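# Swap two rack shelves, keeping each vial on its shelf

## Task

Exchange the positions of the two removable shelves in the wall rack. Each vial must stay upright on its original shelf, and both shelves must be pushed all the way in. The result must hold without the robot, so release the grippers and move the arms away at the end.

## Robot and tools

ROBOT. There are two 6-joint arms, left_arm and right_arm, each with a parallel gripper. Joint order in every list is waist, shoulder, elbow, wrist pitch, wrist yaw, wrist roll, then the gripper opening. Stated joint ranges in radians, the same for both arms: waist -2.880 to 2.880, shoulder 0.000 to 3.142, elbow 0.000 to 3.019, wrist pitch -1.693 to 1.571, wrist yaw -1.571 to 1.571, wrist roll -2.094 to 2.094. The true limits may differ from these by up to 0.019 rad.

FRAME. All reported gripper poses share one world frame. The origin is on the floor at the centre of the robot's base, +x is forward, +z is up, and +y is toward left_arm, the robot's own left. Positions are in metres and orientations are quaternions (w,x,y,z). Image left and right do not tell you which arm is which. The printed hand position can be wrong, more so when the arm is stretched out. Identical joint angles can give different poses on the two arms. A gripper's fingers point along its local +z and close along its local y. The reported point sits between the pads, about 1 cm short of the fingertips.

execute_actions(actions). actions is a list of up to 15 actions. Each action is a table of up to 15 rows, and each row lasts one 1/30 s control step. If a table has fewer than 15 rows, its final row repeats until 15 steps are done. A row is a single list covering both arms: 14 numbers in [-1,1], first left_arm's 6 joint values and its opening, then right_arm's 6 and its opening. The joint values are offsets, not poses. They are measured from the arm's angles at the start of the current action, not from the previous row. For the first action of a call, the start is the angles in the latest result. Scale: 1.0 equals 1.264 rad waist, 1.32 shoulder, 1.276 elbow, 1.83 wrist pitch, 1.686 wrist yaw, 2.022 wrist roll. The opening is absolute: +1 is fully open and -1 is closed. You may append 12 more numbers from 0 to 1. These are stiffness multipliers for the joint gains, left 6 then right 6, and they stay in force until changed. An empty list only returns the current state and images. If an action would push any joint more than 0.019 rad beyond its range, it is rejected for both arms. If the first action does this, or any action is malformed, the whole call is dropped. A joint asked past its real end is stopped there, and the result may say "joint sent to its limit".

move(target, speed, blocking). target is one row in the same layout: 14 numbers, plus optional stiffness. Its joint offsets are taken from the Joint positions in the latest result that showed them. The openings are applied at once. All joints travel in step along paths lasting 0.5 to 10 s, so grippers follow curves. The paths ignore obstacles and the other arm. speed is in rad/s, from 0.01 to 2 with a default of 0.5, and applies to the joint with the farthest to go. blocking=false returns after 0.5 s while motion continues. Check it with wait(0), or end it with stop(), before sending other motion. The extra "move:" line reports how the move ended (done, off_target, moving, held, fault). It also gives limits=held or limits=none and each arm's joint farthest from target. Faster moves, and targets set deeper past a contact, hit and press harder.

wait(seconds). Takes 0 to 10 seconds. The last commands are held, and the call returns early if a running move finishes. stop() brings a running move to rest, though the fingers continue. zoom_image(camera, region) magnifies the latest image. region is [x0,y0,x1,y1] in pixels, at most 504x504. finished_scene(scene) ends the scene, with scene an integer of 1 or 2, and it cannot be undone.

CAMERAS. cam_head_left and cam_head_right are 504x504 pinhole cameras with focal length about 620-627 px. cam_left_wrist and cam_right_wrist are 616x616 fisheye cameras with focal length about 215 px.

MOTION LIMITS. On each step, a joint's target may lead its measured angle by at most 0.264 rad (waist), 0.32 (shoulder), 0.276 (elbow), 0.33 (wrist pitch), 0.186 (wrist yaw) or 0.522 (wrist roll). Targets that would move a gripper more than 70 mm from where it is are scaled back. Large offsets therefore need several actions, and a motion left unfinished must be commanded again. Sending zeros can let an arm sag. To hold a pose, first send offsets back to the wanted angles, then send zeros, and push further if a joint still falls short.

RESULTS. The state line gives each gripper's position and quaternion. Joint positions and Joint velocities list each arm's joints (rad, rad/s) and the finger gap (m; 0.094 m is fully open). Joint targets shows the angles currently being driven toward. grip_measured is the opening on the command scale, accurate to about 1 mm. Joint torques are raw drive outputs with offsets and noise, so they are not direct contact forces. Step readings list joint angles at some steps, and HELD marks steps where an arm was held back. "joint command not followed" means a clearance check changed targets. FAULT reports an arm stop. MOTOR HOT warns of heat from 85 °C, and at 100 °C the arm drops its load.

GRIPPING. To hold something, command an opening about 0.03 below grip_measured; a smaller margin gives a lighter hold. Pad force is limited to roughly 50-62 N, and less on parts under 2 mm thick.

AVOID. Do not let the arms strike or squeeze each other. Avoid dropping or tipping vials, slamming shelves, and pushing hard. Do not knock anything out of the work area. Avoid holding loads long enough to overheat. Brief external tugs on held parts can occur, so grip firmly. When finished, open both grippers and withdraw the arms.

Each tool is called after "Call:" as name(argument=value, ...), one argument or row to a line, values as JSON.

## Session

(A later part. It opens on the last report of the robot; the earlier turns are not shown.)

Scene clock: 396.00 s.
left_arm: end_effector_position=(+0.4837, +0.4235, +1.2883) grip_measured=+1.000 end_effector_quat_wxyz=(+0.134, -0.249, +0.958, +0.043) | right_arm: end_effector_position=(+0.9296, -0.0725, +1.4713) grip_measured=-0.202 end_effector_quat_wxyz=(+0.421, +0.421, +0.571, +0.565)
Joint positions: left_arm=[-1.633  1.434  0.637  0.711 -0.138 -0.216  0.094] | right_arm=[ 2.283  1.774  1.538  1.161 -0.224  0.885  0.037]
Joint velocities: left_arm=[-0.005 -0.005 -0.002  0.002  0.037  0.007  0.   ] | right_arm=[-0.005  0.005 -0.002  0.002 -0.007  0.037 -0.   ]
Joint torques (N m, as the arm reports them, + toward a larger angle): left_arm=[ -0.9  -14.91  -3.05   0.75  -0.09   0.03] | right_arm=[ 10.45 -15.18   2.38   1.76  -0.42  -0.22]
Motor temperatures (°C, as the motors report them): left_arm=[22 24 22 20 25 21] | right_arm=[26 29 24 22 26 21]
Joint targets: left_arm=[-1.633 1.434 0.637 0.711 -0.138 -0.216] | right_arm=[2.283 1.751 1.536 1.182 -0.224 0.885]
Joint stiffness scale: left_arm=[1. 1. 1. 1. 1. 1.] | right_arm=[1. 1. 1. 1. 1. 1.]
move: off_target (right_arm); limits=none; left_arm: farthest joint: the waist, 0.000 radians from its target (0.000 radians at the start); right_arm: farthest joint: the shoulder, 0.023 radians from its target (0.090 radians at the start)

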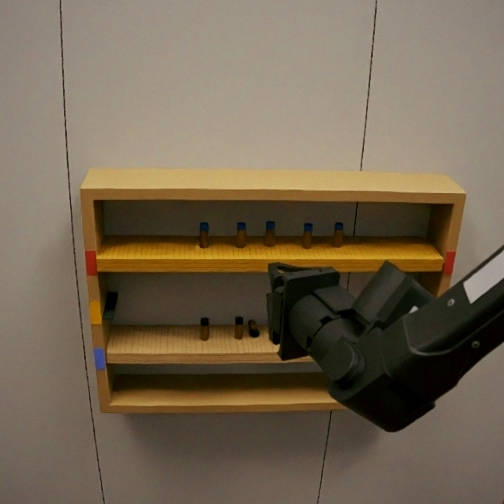

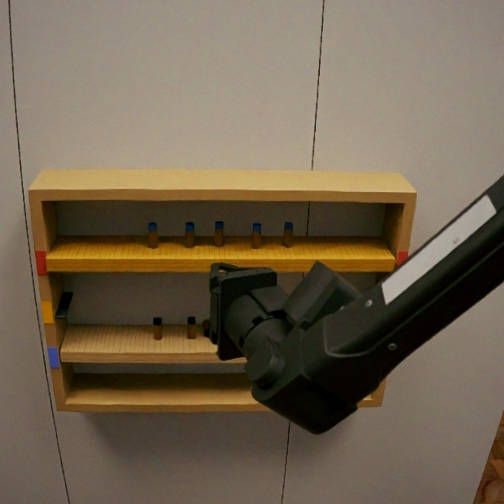

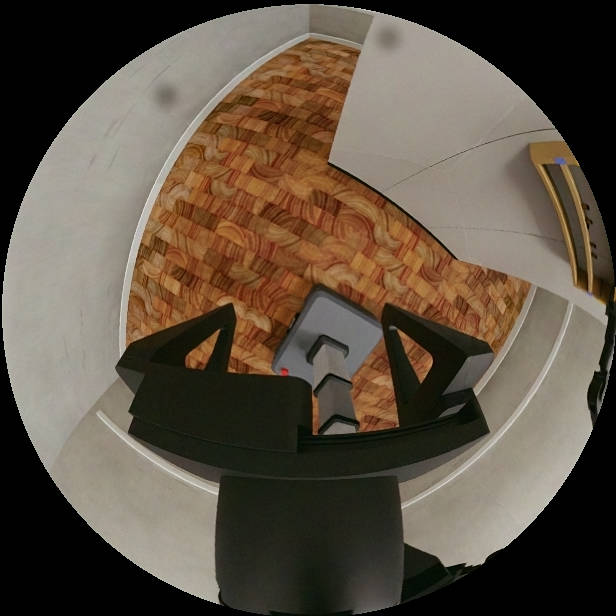

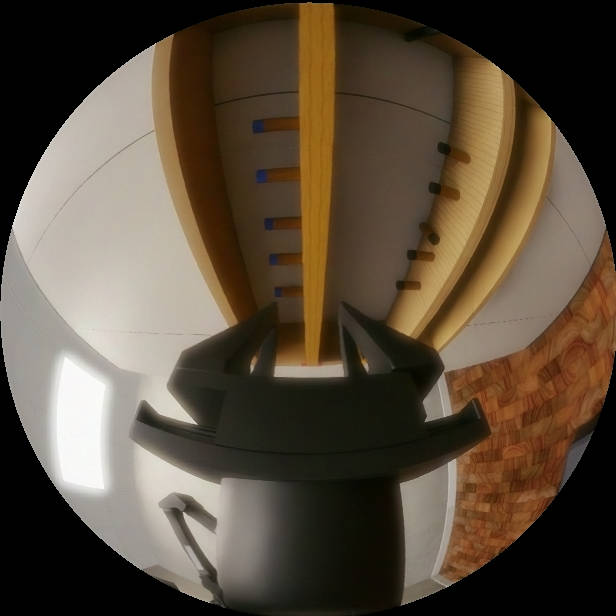

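Call:
move(
  target=[0,0,0,0,0,0,1,-0.024,0.165,0.283,-0.188,0.088,-0.785,-0.6],
  speed=0.6,
)

Scene clock: 407.47 s.
left_arm: end_effector_position=(+0.4837, +0.4235, +1.2883) grip_measured=+1.000 end_effector_quat_wxyz=(+0.134, -0.249, +0.958, +0.043) | right_arm: end_effector_position=(+0.9699, -0.0287, +1.3722) grip_measured=-0.597 end_effector_quat_wxyz=(+0.607, -0.112, +0.780, +0.100)
Joint positions: left_arm=[-1.633  1.434  0.637  0.711 -0.138 -0.216  0.094] | right_arm=[ 2.281  1.969  1.875  0.83  -0.081 -0.689  0.019]
Joint velocities: left_arm=[-0.015 -0.024 -0.007  0.007 -0.007  0.037  0.   ] | right_arm=[-0.005 -0.024 -0.002  0.002 -0.037  0.007  0.001]
Joint torques (N m, as the arm reports them, + toward a larger angle): left_arm=[ -0.83 -14.9   -3.04   0.74  -0.09   0.03] | right_arm=[ 10.47 -12.34   5.11   0.66  -0.24  -0.27]
Motor temperatures (°C, as the motors report them): left_arm=[22 24 22 20 25 21] | right_arm=[26 29 23 22 25 21]
Joint targets: left_arm=[-1.633 1.434 0.637 0.711 -0.138 -0.216] | right_arm=[2.253 1.992 1.900 0.817 -0.076 -0.702]
Joint stiffness scale: left_arm=[1. 1. 1. 1. 1. 1.] | right_arm=[1. 1. 1. 1. 1. 1.]
move: off_target (right_arm); limits=none; left_arm: farthest joint: the waist, 0.000 radians from its target (0.000 radians at the start); right_arm: farthest joint: the waist, 0.028 radians from its target (0.031 radians at the start)

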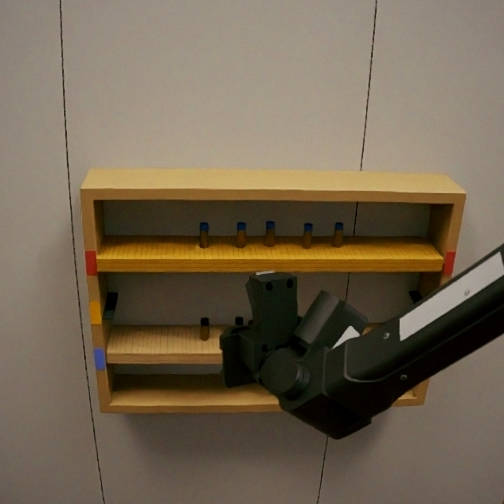

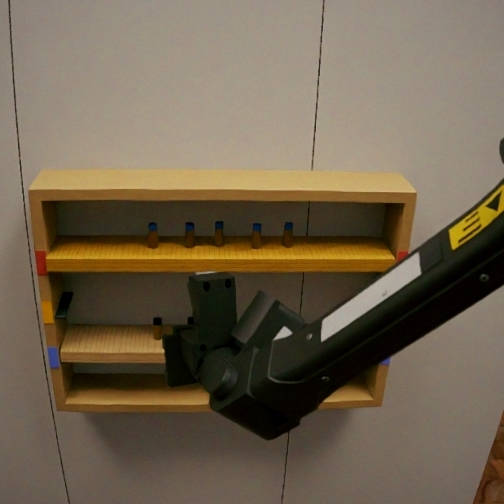

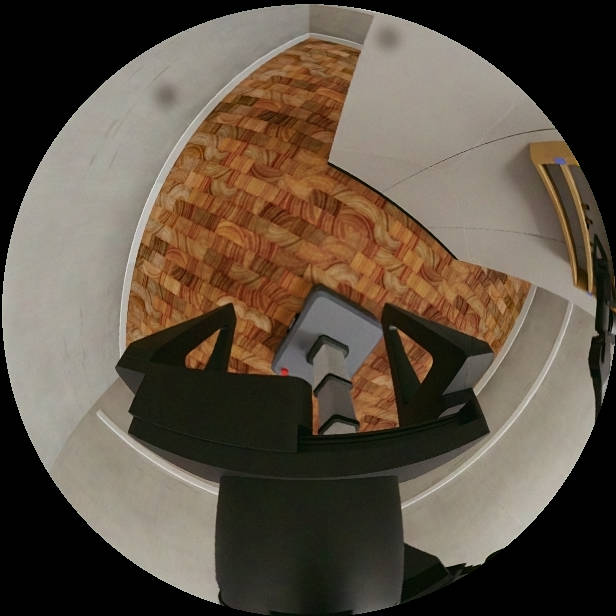

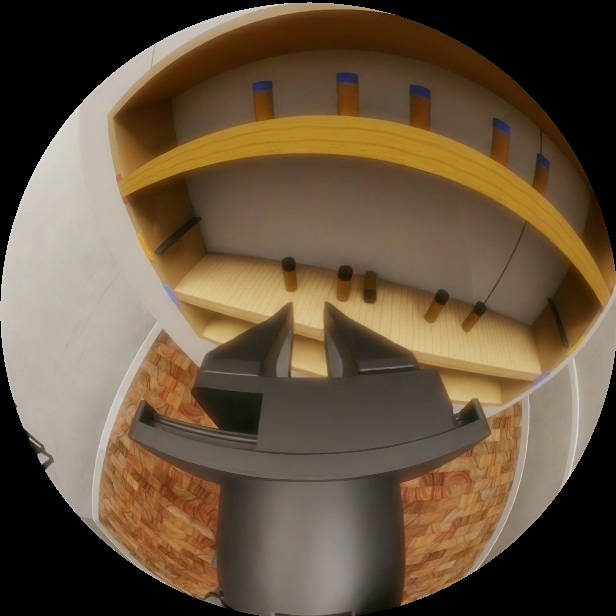

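Call:
move(
  target=[0,0,0,0,0,0,1,-0.038,0.046,0.195,-0.108,0.003,0,-0.6],
  speed=0.1,
)

Call:
zoom_image(
  camera="cam_right_wrist",
  region=[200,220,420,400],
)

Scene clock: 423.53 s.
left_arm: end_effector_position=(+0.4837, +0.4235, +1.2883) grip_measured=+1.000 end_effector_quat_wxyz=(+0.134, -0.249, +0.958, +0.043) | right_arm: end_effector_position=(+1.0317, -0.0529, +1.3761) grip_measured=-0.597 end_effector_quat_wxyz=(+0.604, -0.115, +0.783, +0.090)
Joint positions: left_arm=[-1.633  1.434  0.637  0.711 -0.138 -0.216  0.094] | right_arm=[ 2.26   2.004  2.094  0.645 -0.08  -0.69   0.019]
Joint velocities: left_arm=[ 0.005 -0.024 -0.012  0.002 -0.037 -0.051  0.   ] | right_arm=[ 0.005 -0.015 -0.007 -0.007 -0.037  0.022 -0.   ]
Joint torques (N m, as the arm reports them, + toward a larger angle): left_arm=[ -0.86 -14.97  -3.04   0.75  -0.09   0.03] | right_arm=[ 10.19 -13.5    6.47   0.63  -0.24  -0.14]
Motor temperatures (°C, as the motors report them): left_arm=[22 24 22 20 25 21] | right_arm=[26 29 23 22 25 21]
Joint targets: left_arm=[-1.633 1.434 0.637 0.711 -0.138 -0.216] | right_arm=[2.233 2.030 2.124 0.632 -0.076 -0.689]
Joint stiffness scale: left_arm=[1. 1. 1. 1. 1. 1.] | right_arm=[1. 1. 1. 1. 1. 1.]
move: off_target (right_arm); limits=none; left_arm: farthest joint: the waist, 0.000 radians from its target (0.000 radians at the start); right_arm: farthest joint: the elbow, 0.030 radians from its target (0.249 radians at the start)

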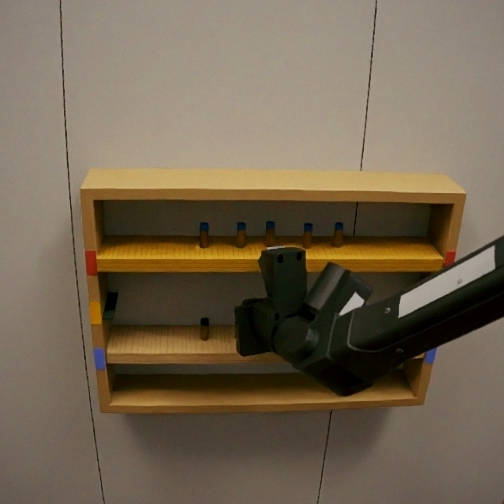

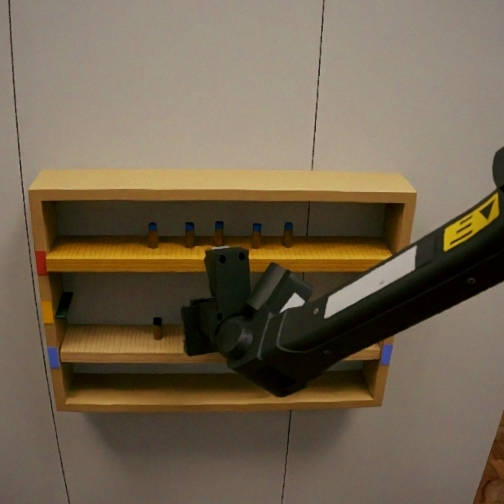

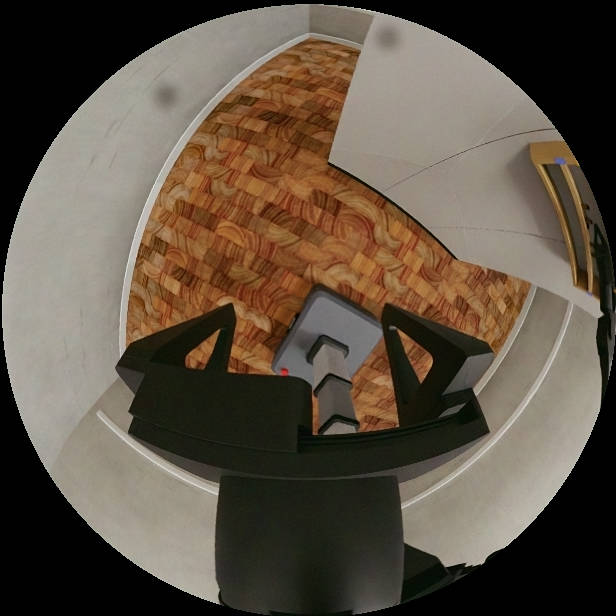

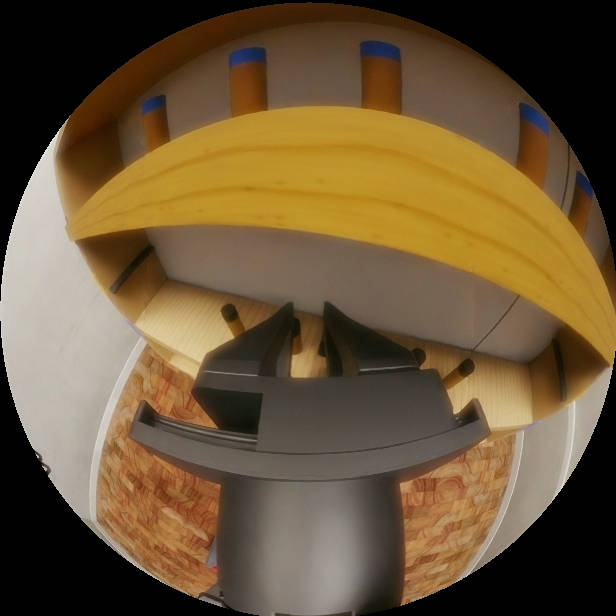

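Region (200, 220, 420, 400) of cam_right_wrist's 616x616 image, scaled by 2.291, with more detail than that image has; it fills the top 412 rows of this view, and the rest is white.

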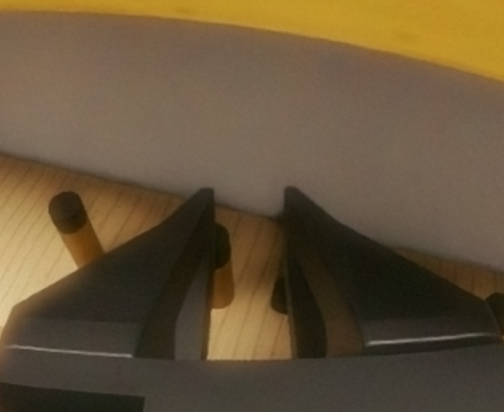

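Call:
move(
  target=[0,0,0,0,0,0,1,0,-0.04,-0.11,0.064,-0.03,0.025,-0.6],
  speed=0.1,
)

Call:
move(
  target=[0,0,0,0,0,0,1,-0.064,0.033,0.046,0,0,0,-0.6],
  speed=0.08,
)

Call:
zoom_image(
  camera="cam_right_wrist",
  region=[200,220,420,400],
)

Scene clock: 437.83 s.
left_arm: end_effector_position=(+0.4837, +0.4235, +1.2883) grip_measured=+1.000 end_effector_quat_wxyz=(+0.134, -0.249, +0.958, +0.043) | right_arm: end_effector_position=(+0.9948, -0.0400, +1.3723) grip_measured=-0.597 end_effector_quat_wxyz=(+0.607, -0.112, +0.777, +0.120)
Joint positions: left_arm=[-1.633  1.434  0.637  0.711 -0.138 -0.216  0.094] | right_arm=[ 2.26   1.974  1.955  0.741 -0.126 -0.652  0.019]
Joint velocities: left_arm=[-0.015  0.005  0.002 -0.007 -0.007 -0.037  0.   ] | right_arm=[-0.015  0.024 -0.007  0.007 -0.007  0.022 -0.   ]
Joint torques (N m, as the arm reports them, + toward a larger angle): left_arm=[ -0.78 -15.01  -3.03   0.75  -0.09   0.03] | right_arm=[ 12.13 -16.63   3.66   1.68  -0.63  -0.04]
Motor temperatures (°C, as the motors report them): left_arm=[22 24 22 20 25 21] | right_arm=[26 29 24 22 25 21]
Joint targets: left_arm=[-1.633 1.434 0.637 0.711 -0.138 -0.216] | right_arm=[2.260 1.951 1.954 0.762 -0.131 -0.639]
Joint stiffness scale: left_arm=[1. 1. 1. 1. 1. 1.] | right_arm=[1. 1. 1. 1. 1. 1.]
move: off_target (right_arm); limits=none; left_arm: farthest joint: the waist, 0.000 radians from its target (0.000 radians at the start); right_arm: farthest joint: the shoulder, 0.023 radians from its target (0.053 radians at the start)

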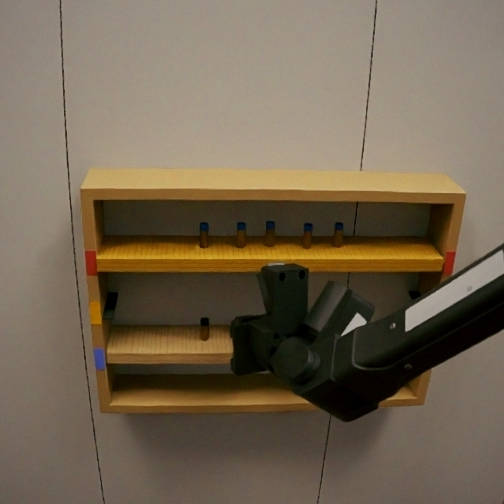

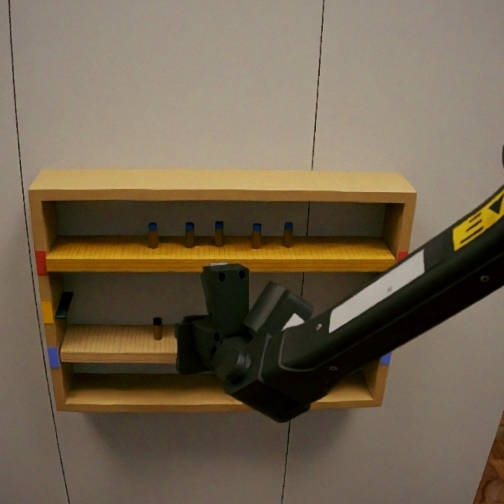

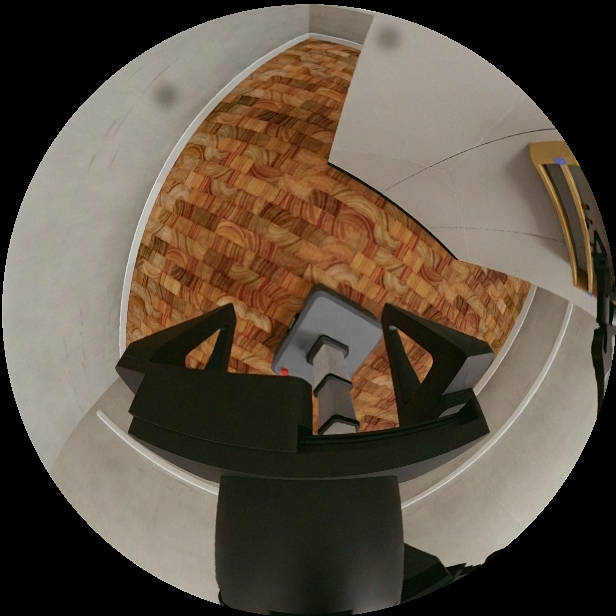

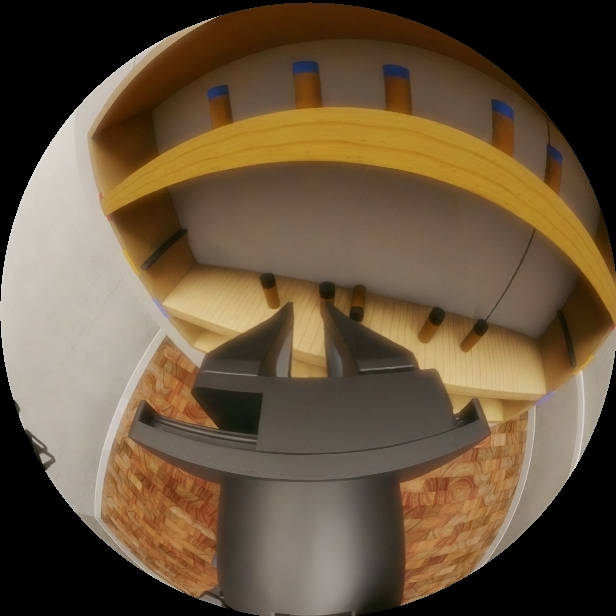

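Scene clock: 439.23 s.
left_arm: end_effector_position=(+0.4837, +0.4235, +1.2883) grip_measured=+1.000 end_effector_quat_wxyz=(+0.134, -0.249, +0.958, +0.043) | right_arm: end_effector_position=(+0.9984, -0.0761, +1.3418) grip_measured=-0.597 end_effector_quat_wxyz=(+0.603, -0.117, +0.784, +0.092)
Joint positions: left_arm=[-1.633  1.434  0.637  0.711 -0.138 -0.216  0.094] | right_arm=[ 2.201  1.994  1.987  0.741 -0.126 -0.652  0.019]
Joint velocities: left_arm=[-0.015 -0.005 -0.007  0.012 -0.007 -0.022  0.   ] | right_arm=[ 0.015  0.005 -0.002 -0.012 -0.051 -0.022  0.001]
Joint torques (N m, as the arm reports them, + toward a larger angle): left_arm=[ -0.8  -15.01  -3.01   0.74  -0.09   0.03] | right_arm=[ 10.02 -13.61   5.73   1.12  -0.41  -0.15]
Motor temperatures (°C, as the motors report them): left_arm=[22 24 22 20 25 21] | right_arm=[26 29 24 22 25 21]
Joint targets: left_arm=[-1.633 1.434 0.637 0.711 -0.138 -0.216] | right_arm=[2.179 2.018 2.014 0.741 -0.126 -0.652]
Joint stiffness scale: left_arm=[1. 1. 1. 1. 1. 1.] | right_arm=[1. 1. 1. 1. 1. 1.]
move: off_target (right_arm); limits=none; left_arm: farthest joint: the waist, 0.000 radians from its target (0.000 radians at the start); right_arm: farthest joint: the elbow, 0.027 radians from its target (0.058 radians at the start)

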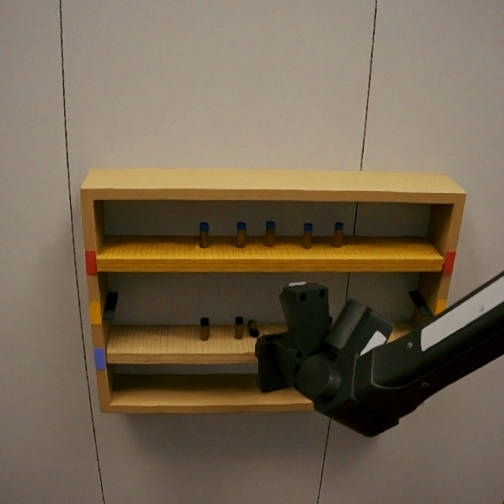

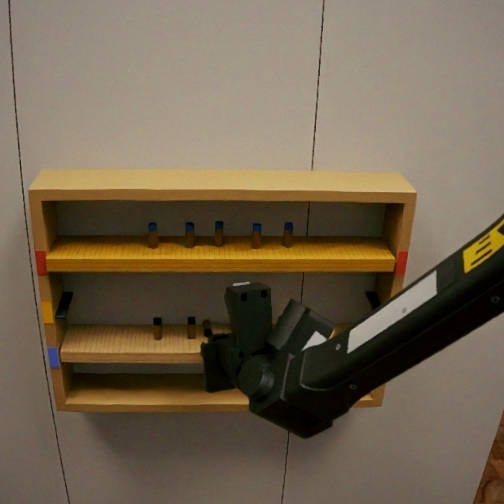

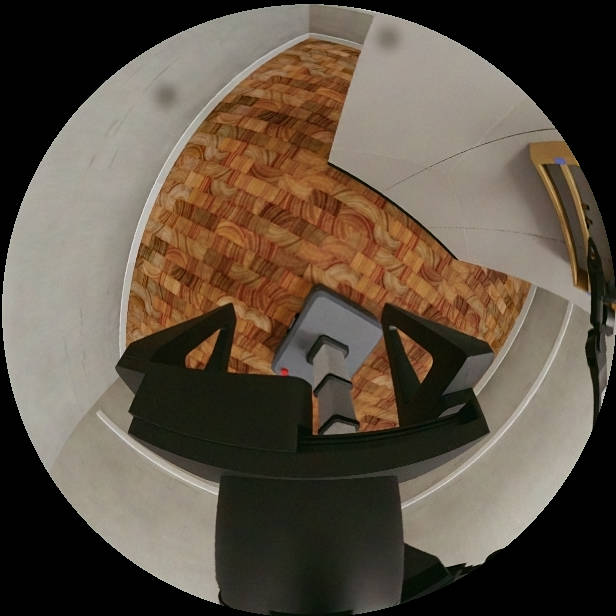

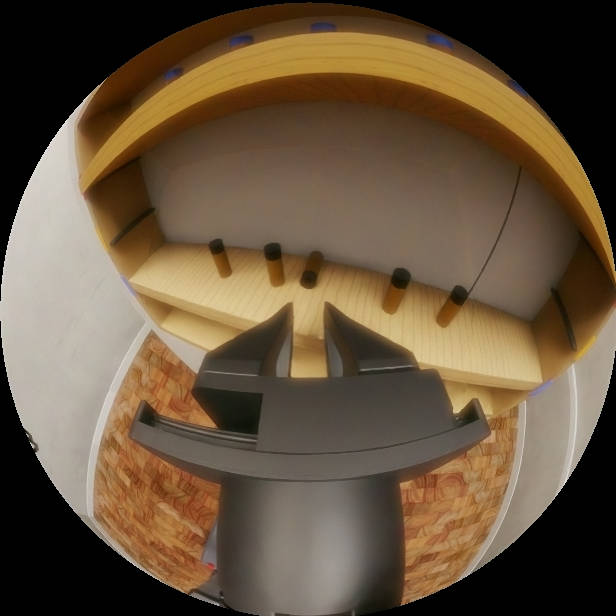

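Region (200, 220, 420, 400) of cam_right_wrist's 616x616 image, scaled by 2.291, with more detail than that image has; it fills the top 412 rows of this view, and the rest is white.

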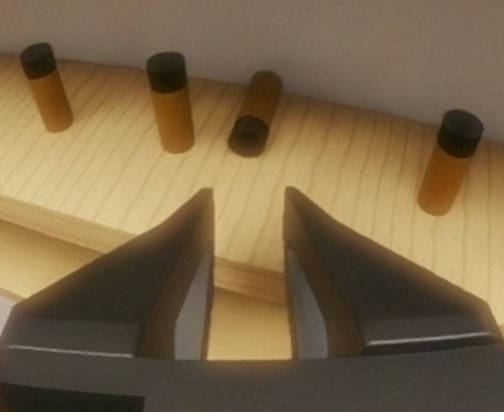

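Call:
execute_actions(
  actions=[
    [[0,0,0,0,0,0,1,0.017,0.027,0.043,-0.016,0.004,0,-0.6]],
    [[0,0,0,0,0,0,1,0.017,0.027,0.043,-0.016,0.004,0,-0.6]],
    [[0,0,0,0,0,0,1,0.017,0.027,0.043,-0.016,0.004,0,-0.6]],
    [[0,0,0,0,0,0,1,0.017,0.027,0.043,-0.016,0.004,0,-0.6]],
  ],
)

Call:
zoom_image(
  camera="cam_right_wrist",
  region=[200,220,420,400],
)

Scene clock: 451.50 s.
left_arm: end_effector_position=(+0.4837, +0.4235, +1.2883) grip_measured=+1.000 end_effector_quat_wxyz=(+0.134, -0.249, +0.958, +0.043) | right_arm: end_effector_position=(+1.0211, -0.0764, +1.3411) grip_measured=-0.597 end_effector_quat_wxyz=(+0.605, -0.113, +0.784, +0.088)
Joint positions: left_arm=[-1.633  1.434  0.637  0.711 -0.138 -0.216  0.094] | right_arm=[ 2.203  2.033  2.098  0.677 -0.118 -0.652  0.019]
Joint velocities: left_arm=[-0.024 -0.005 -0.012  0.002 -0.007 -0.022  0.   ] | right_arm=[ 0.005 -0.005 -0.007  0.012  0.022 -0.037  0.   ]
Joint torques (N m, as the arm reports them, + toward a larger angle): left_arm=[ -0.84 -14.98  -3.01   0.76  -0.09   0.03] | right_arm=[ 13.06 -13.79   6.15   0.64  -0.21  -0.14]
Motor temperatures (°C, as the motors report them): left_arm=[22 24 22 20 25 21] | right_arm=[26 29 24 22 25 21]
Joint targets: left_arm=[-1.633 1.434 0.637 0.711 -0.138 -0.216] | right_arm=[2.224 2.060 2.125 0.664 -0.113 -0.652]
Joint stiffness scale: left_arm=[1. 1. 1. 1. 1. 1.] | right_arm=[1. 1. 1. 1. 1. 1.]
Step readings (joint positions; steps 1 to 15: 1st action; 16 to 30: 2nd action; 31 to 45: 3rd action; 46 to 60: 4th action):
0: left_arm=[-1.633 1.434 0.637 0.711 -0.138 -0.216] | right_arm=[2.201 1.994 1.987 0.741 -0.126 -0.652]
1: left_arm=[-1.633 1.434 0.637 0.711 -0.138 -0.216] | right_arm=[2.201 1.995 1.990 0.739 -0.126 -0.652]
2: left_arm=[-1.633 1.434 0.637 0.711 -0.138 -0.216] | right_arm=[2.201 1.998 1.998 0.733 -0.125 -0.652]
4: left_arm=[-1.633 1.434 0.637 0.711 -0.138 -0.216] | right_arm=[2.201 2.004 2.011 0.728 -0.124 -0.652]
8: left_arm=[-1.633 1.434 0.637 0.711 -0.138 -0.216] | right_arm=[2.201 2.004 2.015 0.726 -0.124 -0.652]
15: left_arm=[-1.633 1.434 0.637 0.711 -0.138 -0.216] | right_arm=[2.201 2.004 2.015 0.725 -0.124 -0.652]
16: left_arm=[-1.633 1.434 0.637 0.711 -0.138 -0.216] | right_arm=[2.201 2.005 2.018 0.722 -0.123 -0.652]
17: left_arm=[-1.633 1.434 0.637 0.711 -0.138 -0.216] | right_arm=[2.201 2.009 2.026 0.717 -0.123 -0.652]
19: left_arm=[-1.633 1.434 0.637 0.711 -0.138 -0.216] | right_arm=[2.201 2.014 2.038 0.712 -0.122 -0.652]
23: left_arm=[-1.633 1.434 0.637 0.711 -0.138 -0.216] | right_arm=[2.201 2.015 2.042 0.709 -0.122 -0.652]
30: left_arm=[-1.633 1.434 0.637 0.711 -0.138 -0.216] | right_arm=[2.201 2.015 2.042 0.709 -0.122 -0.652]
31: left_arm=[-1.633 1.434 0.637 0.711 -0.138 -0.216] | right_arm=[2.201 2.016 2.045 0.706 -0.121 -0.652]
32: left_arm=[-1.633 1.434 0.637 0.711 -0.138 -0.216] | right_arm=[2.201 2.019 2.053 0.702 -0.121 -0.652]
34: left_arm=[-1.633 1.434 0.637 0.711 -0.138 -0.216] | right_arm=[2.202 2.023 2.065 0.697 -0.121 -0.652]
38: left_arm=[-1.633 1.434 0.637 0.711 -0.138 -0.216] | right_arm=[2.202 2.023 2.070 0.694 -0.120 -0.652]
45: left_arm=[-1.633 1.434 0.637 0.711 -0.138 -0.216] | right_arm=[2.202 2.024 2.070 0.693 -0.120 -0.652]
46: left_arm=[-1.633 1.434 0.637 0.711 -0.138 -0.216] | right_arm=[2.202 2.025 2.073 0.690 -0.120 -0.652]
47: left_arm=[-1.633 1.434 0.637 0.711 -0.138 -0.216] | right_arm=[2.202 2.028 2.081 0.687 -0.120 -0.652]
49: left_arm=[-1.633 1.434 0.637 0.711 -0.138 -0.216] | right_arm=[2.203 2.032 2.094 0.681 -0.119 -0.652]
53: left_arm=[-1.633 1.434 0.637 0.711 -0.138 -0.216] | right_arm=[2.203 2.032 2.098 0.678 -0.118 -0.652]
60: Joint positions above

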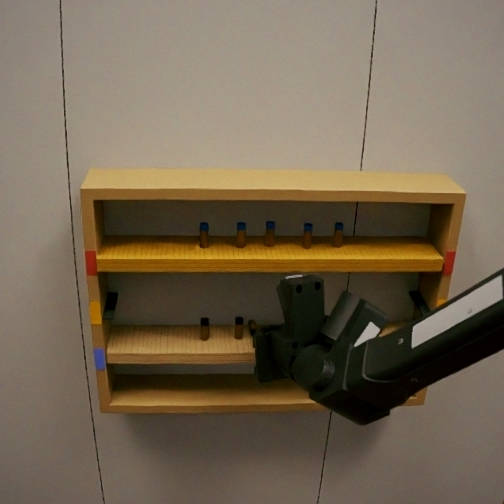

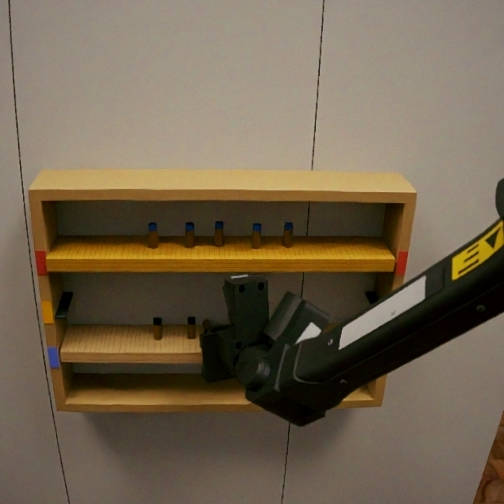

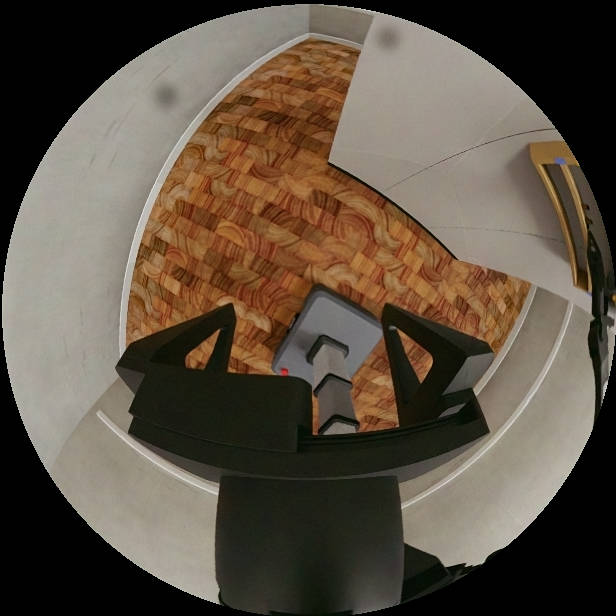

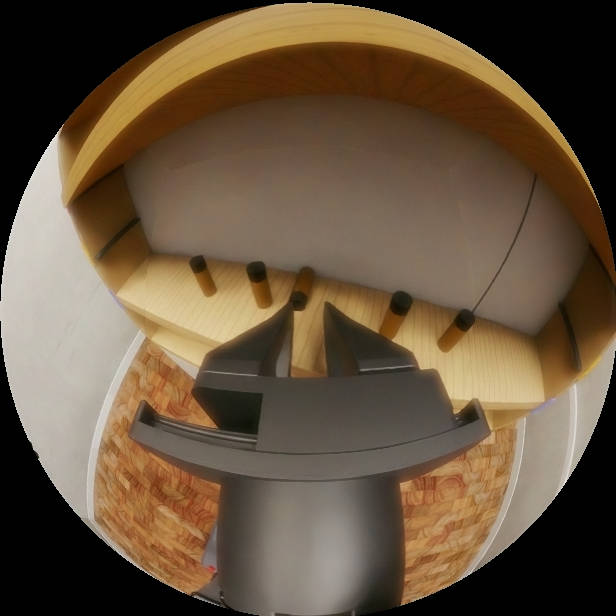

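Region (200, 220, 420, 400) of cam_right_wrist's 616x616 image, scaled by 2.291, with more detail than that image has; it fills the top 412 rows of this view, and the rest is white.

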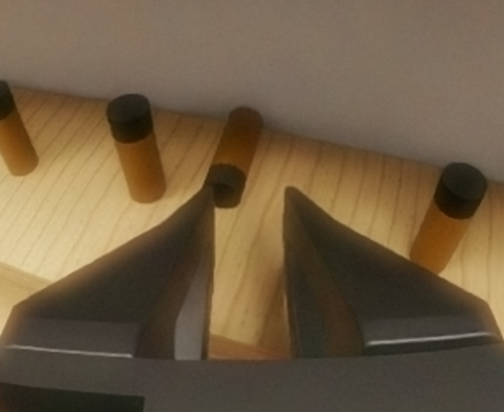

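Call:
execute_actions(
  actions=[
    [[0,0,0,0,0,0,1,0.022,0.018,0.01,0,0,0,-0.6]],
    [[0,0,0,0,0,0,1,0.020,0.027,0.01,0,0,0,-0.6]],
    [[0,0,0,0,0,0,1,0.005,0.01,0.01,0,0,0,-0.6]],
  ],
)

Call:
zoom_image(
  camera="cam_right_wrist",
  region=[200,220,420,400],
)

Scene clock: 462.53 s.
left_arm: end_effector_position=(+0.4837, +0.4235, +1.2883) grip_measured=+1.000 end_effector_quat_wxyz=(+0.134, -0.249, +0.958, +0.043) | right_arm: end_effector_position=(+1.0197, -0.0725, +1.3409) grip_measured=-0.597 end_effector_quat_wxyz=(+0.604, -0.114, +0.784, +0.090)
Joint positions: left_arm=[-1.633  1.434  0.637  0.711 -0.138 -0.216  0.094] | right_arm=[ 2.207  2.036  2.098  0.677 -0.118 -0.652  0.019]
Joint velocities: left_arm=[-0.005  0.005 -0.002 -0.002 -0.037 -0.007  0.   ] | right_arm=[-0.015 -0.015  0.007 -0.002  0.066  0.007 -0.   ]
Joint torques (N m, as the arm reports them, + toward a larger angle): left_arm=[ -0.82 -15.07  -3.02   0.75  -0.09   0.03] | right_arm=[ 12.16 -14.73   5.16   1.17  -0.4   -0.14]
Motor temperatures (°C, as the motors report them): left_arm=[22 24 22 20 25 21] | right_arm=[26 29 24 22 24 21]
Joint targets: left_arm=[-1.633 1.434 0.637 0.711 -0.138 -0.216] | right_arm=[2.213 2.049 2.111 0.677 -0.118 -0.652]
Joint stiffness scale: left_arm=[1. 1. 1. 1. 1. 1.] | right_arm=[1. 1. 1. 1. 1. 1.]
Step readings (joint positions; steps 1 to 15: 1st action; 16 to 30: 2nd action; 31 to 45: 3rd action):
0: left_arm=[-1.633 1.434 0.637 0.711 -0.138 -0.216] | right_arm=[2.203 2.033 2.098 0.677 -0.118 -0.652]
1: left_arm=[-1.633 1.434 0.637 0.711 -0.138 -0.216] | right_arm=[2.203 2.033 2.098 0.677 -0.118 -0.652]
2: left_arm=[-1.633 1.434 0.637 0.711 -0.138 -0.216] | right_arm=[2.203 2.033 2.098 0.677 -0.118 -0.652]
4: left_arm=[-1.633 1.434 0.637 0.711 -0.138 -0.216] | right_arm=[2.204 2.033 2.098 0.677 -0.118 -0.652]
8: left_arm=[-1.633 1.434 0.637 0.711 -0.138 -0.216] | right_arm=[2.204 2.033 2.098 0.677 -0.118 -0.652]
15: left_arm=[-1.633 1.434 0.637 0.711 -0.138 -0.216] | right_arm=[2.204 2.033 2.098 0.677 -0.118 -0.652]
16: left_arm=[-1.633 1.434 0.637 0.711 -0.138 -0.216] | right_arm=[2.204 2.033 2.098 0.677 -0.118 -0.652]
17: left_arm=[-1.633 1.434 0.637 0.711 -0.138 -0.216] | right_arm=[2.204 2.034 2.098 0.677 -0.118 -0.652]
19: left_arm=[-1.633 1.434 0.637 0.711 -0.138 -0.216] | right_arm=[2.205 2.035 2.098 0.677 -0.118 -0.652]
23: left_arm=[-1.633 1.434 0.637 0.711 -0.138 -0.216] | right_arm=[2.206 2.036 2.098 0.677 -0.118 -0.652]
30: left_arm=[-1.633 1.434 0.637 0.711 -0.138 -0.216] | right_arm=[2.207 2.036 2.098 0.677 -0.118 -0.652]
31: left_arm=[-1.633 1.434 0.637 0.711 -0.138 -0.216] | right_arm=[2.207 2.036 2.098 0.677 -0.118 -0.652]
32: left_arm=[-1.633 1.434 0.637 0.711 -0.138 -0.216] | right_arm=[2.207 2.036 2.098 0.677 -0.118 -0.652]
34: left_arm=[-1.633 1.434 0.637 0.711 -0.138 -0.216] | right_arm=[2.207 2.036 2.098 0.677 -0.118 -0.652]
38: left_arm=[-1.633 1.434 0.637 0.711 -0.138 -0.216] | right_arm=[2.207 2.036 2.098 0.677 -0.118 -0.652]
45: Joint positions above

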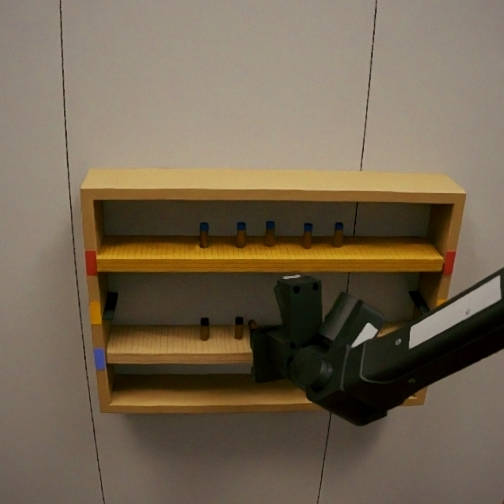

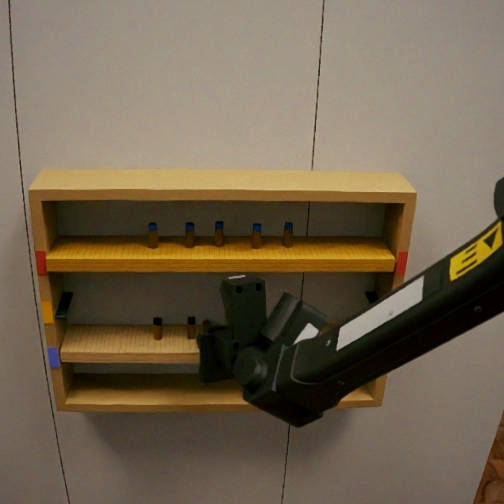

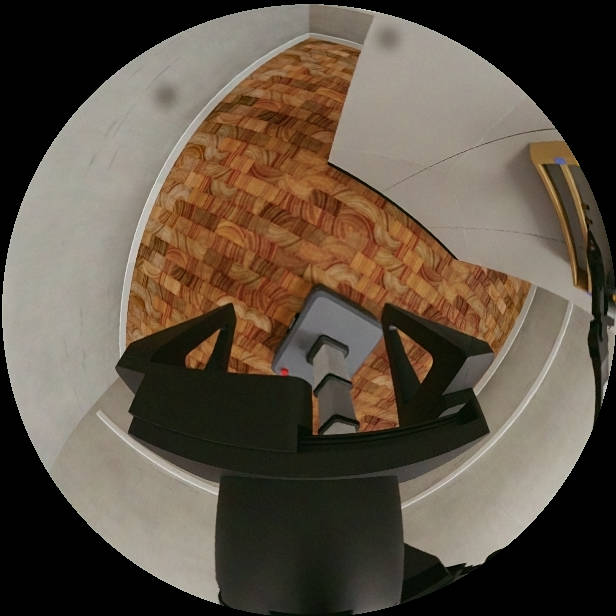

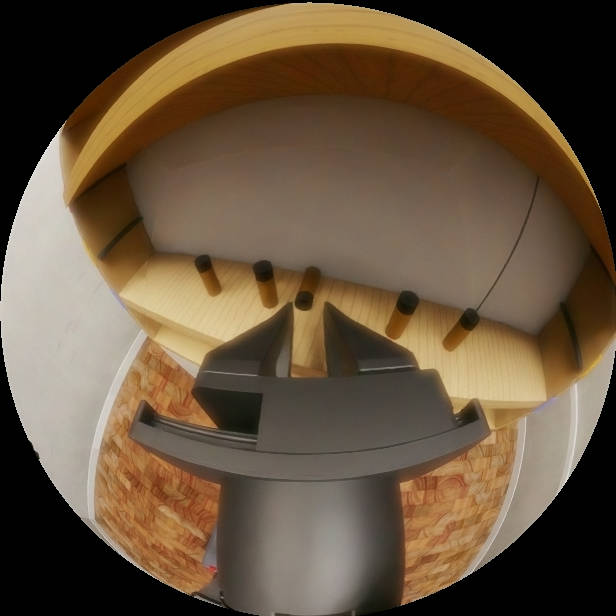

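Region (200, 220, 420, 400) of cam_right_wrist's 616x616 image, scaled by 2.291, with more detail than that image has; it fills the top 412 rows of this view, and the rest is white.

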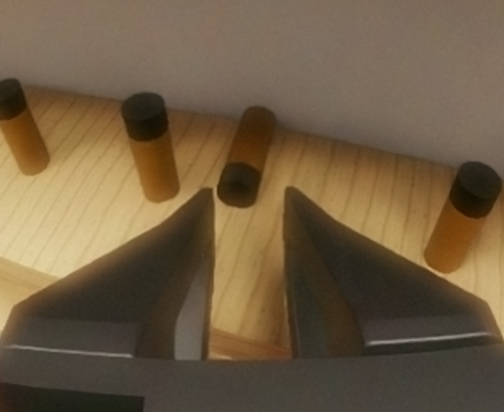

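Call:
execute_actions(
  actions=[
    [[0,0,0,0,0,0,1,0.019,0.027,0.045,-0.016,0,0,-0.6]],
    [[0,0,0,0,0,0,1,0.019,0.027,0.045,-0.016,0,0,-0.6]],
  ],
)

Call:
zoom_image(
  camera="cam_right_wrist",
  region=[200,220,420,400],
)

Scene clock: 473.57 s.
left_arm: end_effector_position=(+0.4837, +0.4235, +1.2883) grip_measured=+1.000 end_effector_quat_wxyz=(+0.134, -0.249, +0.958, +0.043) | right_arm: end_effector_position=(+1.0320, -0.0723, +1.3439) grip_measured=-0.597 end_effector_quat_wxyz=(+0.607, -0.112, +0.782, +0.090)
Joint positions: left_arm=[-1.633  1.434  0.637  0.711 -0.138 -0.216  0.094] | right_arm=[ 2.21   2.055  2.156  0.645 -0.118 -0.652  0.019]
Joint velocities: left_arm=[-0.005 -0.015  0.017  0.012  0.037  0.007  0.   ] | right_arm=[ 0.005 -0.015 -0.002 -0.012 -0.007  0.007 -0.001]
Joint torques (N m, as the arm reports them, + toward a larger angle): left_arm=[ -0.76 -14.97  -3.05   0.73  -0.09   0.04] | right_arm=[ 13.88 -13.95   6.54   0.79  -0.4   -0.14]
Motor temperatures (°C, as the motors report them): left_arm=[22 24 22 20 25 21] | right_arm=[26 29 24 22 24 21]
Joint targets: left_arm=[-1.633 1.434 0.637 0.711 -0.138 -0.216] | right_arm=[2.232 2.081 2.185 0.631 -0.118 -0.652]
Joint stiffness scale: left_arm=[1. 1. 1. 1. 1. 1.] | right_arm=[1. 1. 1. 1. 1. 1.]
Step readings (joint positions; steps 1 to 15: 1st action; 16 to 30: 2nd action):
0: left_arm=[-1.633 1.434 0.637 0.711 -0.138 -0.216] | right_arm=[2.207 2.036 2.098 0.677 -0.118 -0.652]
1: left_arm=[-1.633 1.434 0.637 0.711 -0.138 -0.216] | right_arm=[2.207 2.037 2.102 0.675 -0.118 -0.652]
2: left_arm=[-1.633 1.434 0.637 0.711 -0.138 -0.216] | right_arm=[2.207 2.040 2.110 0.671 -0.118 -0.652]
4: left_arm=[-1.633 1.434 0.637 0.711 -0.138 -0.216] | right_arm=[2.208 2.044 2.123 0.665 -0.118 -0.652]
8: left_arm=[-1.633 1.434 0.637 0.711 -0.138 -0.216] | right_arm=[2.208 2.044 2.128 0.662 -0.118 -0.652]
15: left_arm=[-1.633 1.434 0.637 0.711 -0.138 -0.216] | right_arm=[2.208 2.046 2.128 0.661 -0.118 -0.652]
16: left_arm=[-1.633 1.434 0.637 0.711 -0.138 -0.216] | right_arm=[2.208 2.047 2.131 0.658 -0.118 -0.652]
17: left_arm=[-1.633 1.434 0.637 0.711 -0.138 -0.216] | right_arm=[2.208 2.050 2.139 0.654 -0.118 -0.652]
19: left_arm=[-1.633 1.434 0.637 0.711 -0.138 -0.216] | right_arm=[2.209 2.054 2.152 0.648 -0.118 -0.652]
23: left_arm=[-1.633 1.434 0.637 0.711 -0.138 -0.216] | right_arm=[2.210 2.054 2.156 0.646 -0.118 -0.652]
30: Joint positions above

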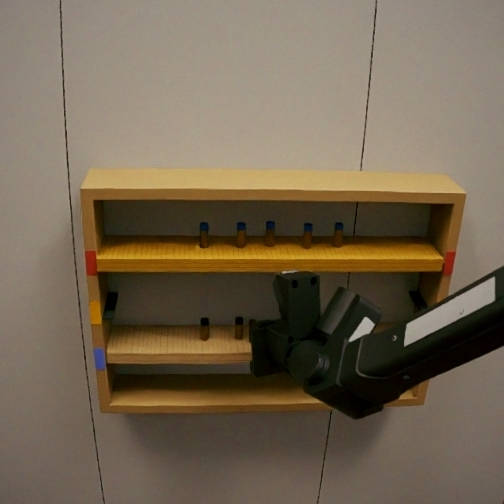

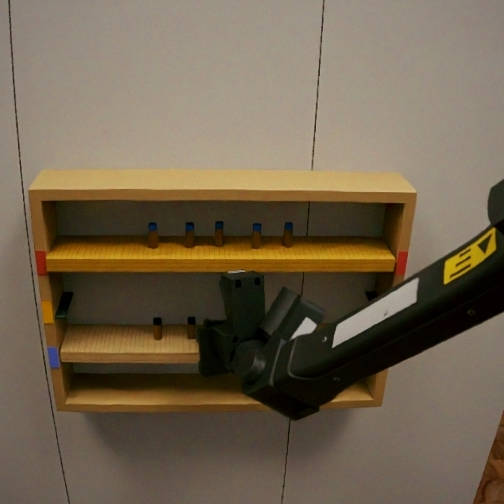

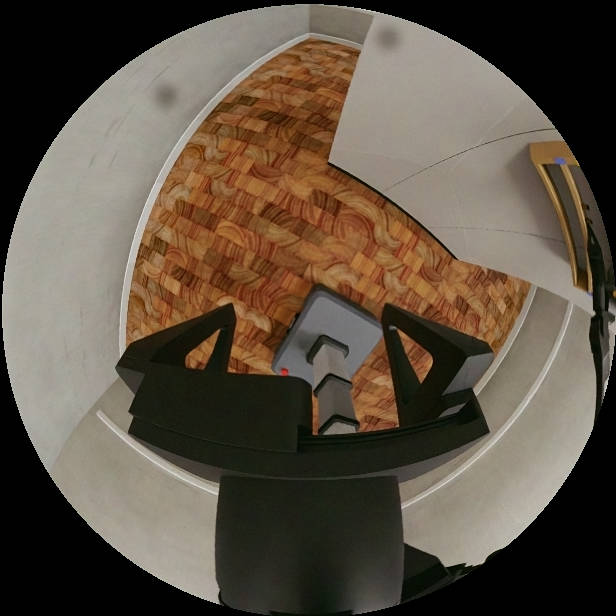

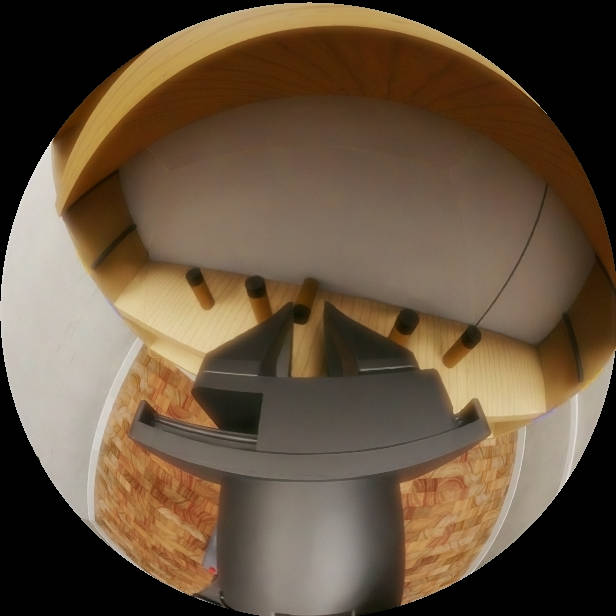

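Region (200, 220, 420, 400) of cam_right_wrist's 616x616 image, scaled by 2.291, with more detail than that image has; it fills the top 412 rows of this view, and the rest is white.

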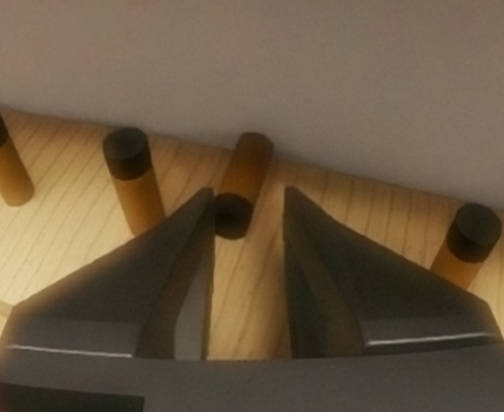

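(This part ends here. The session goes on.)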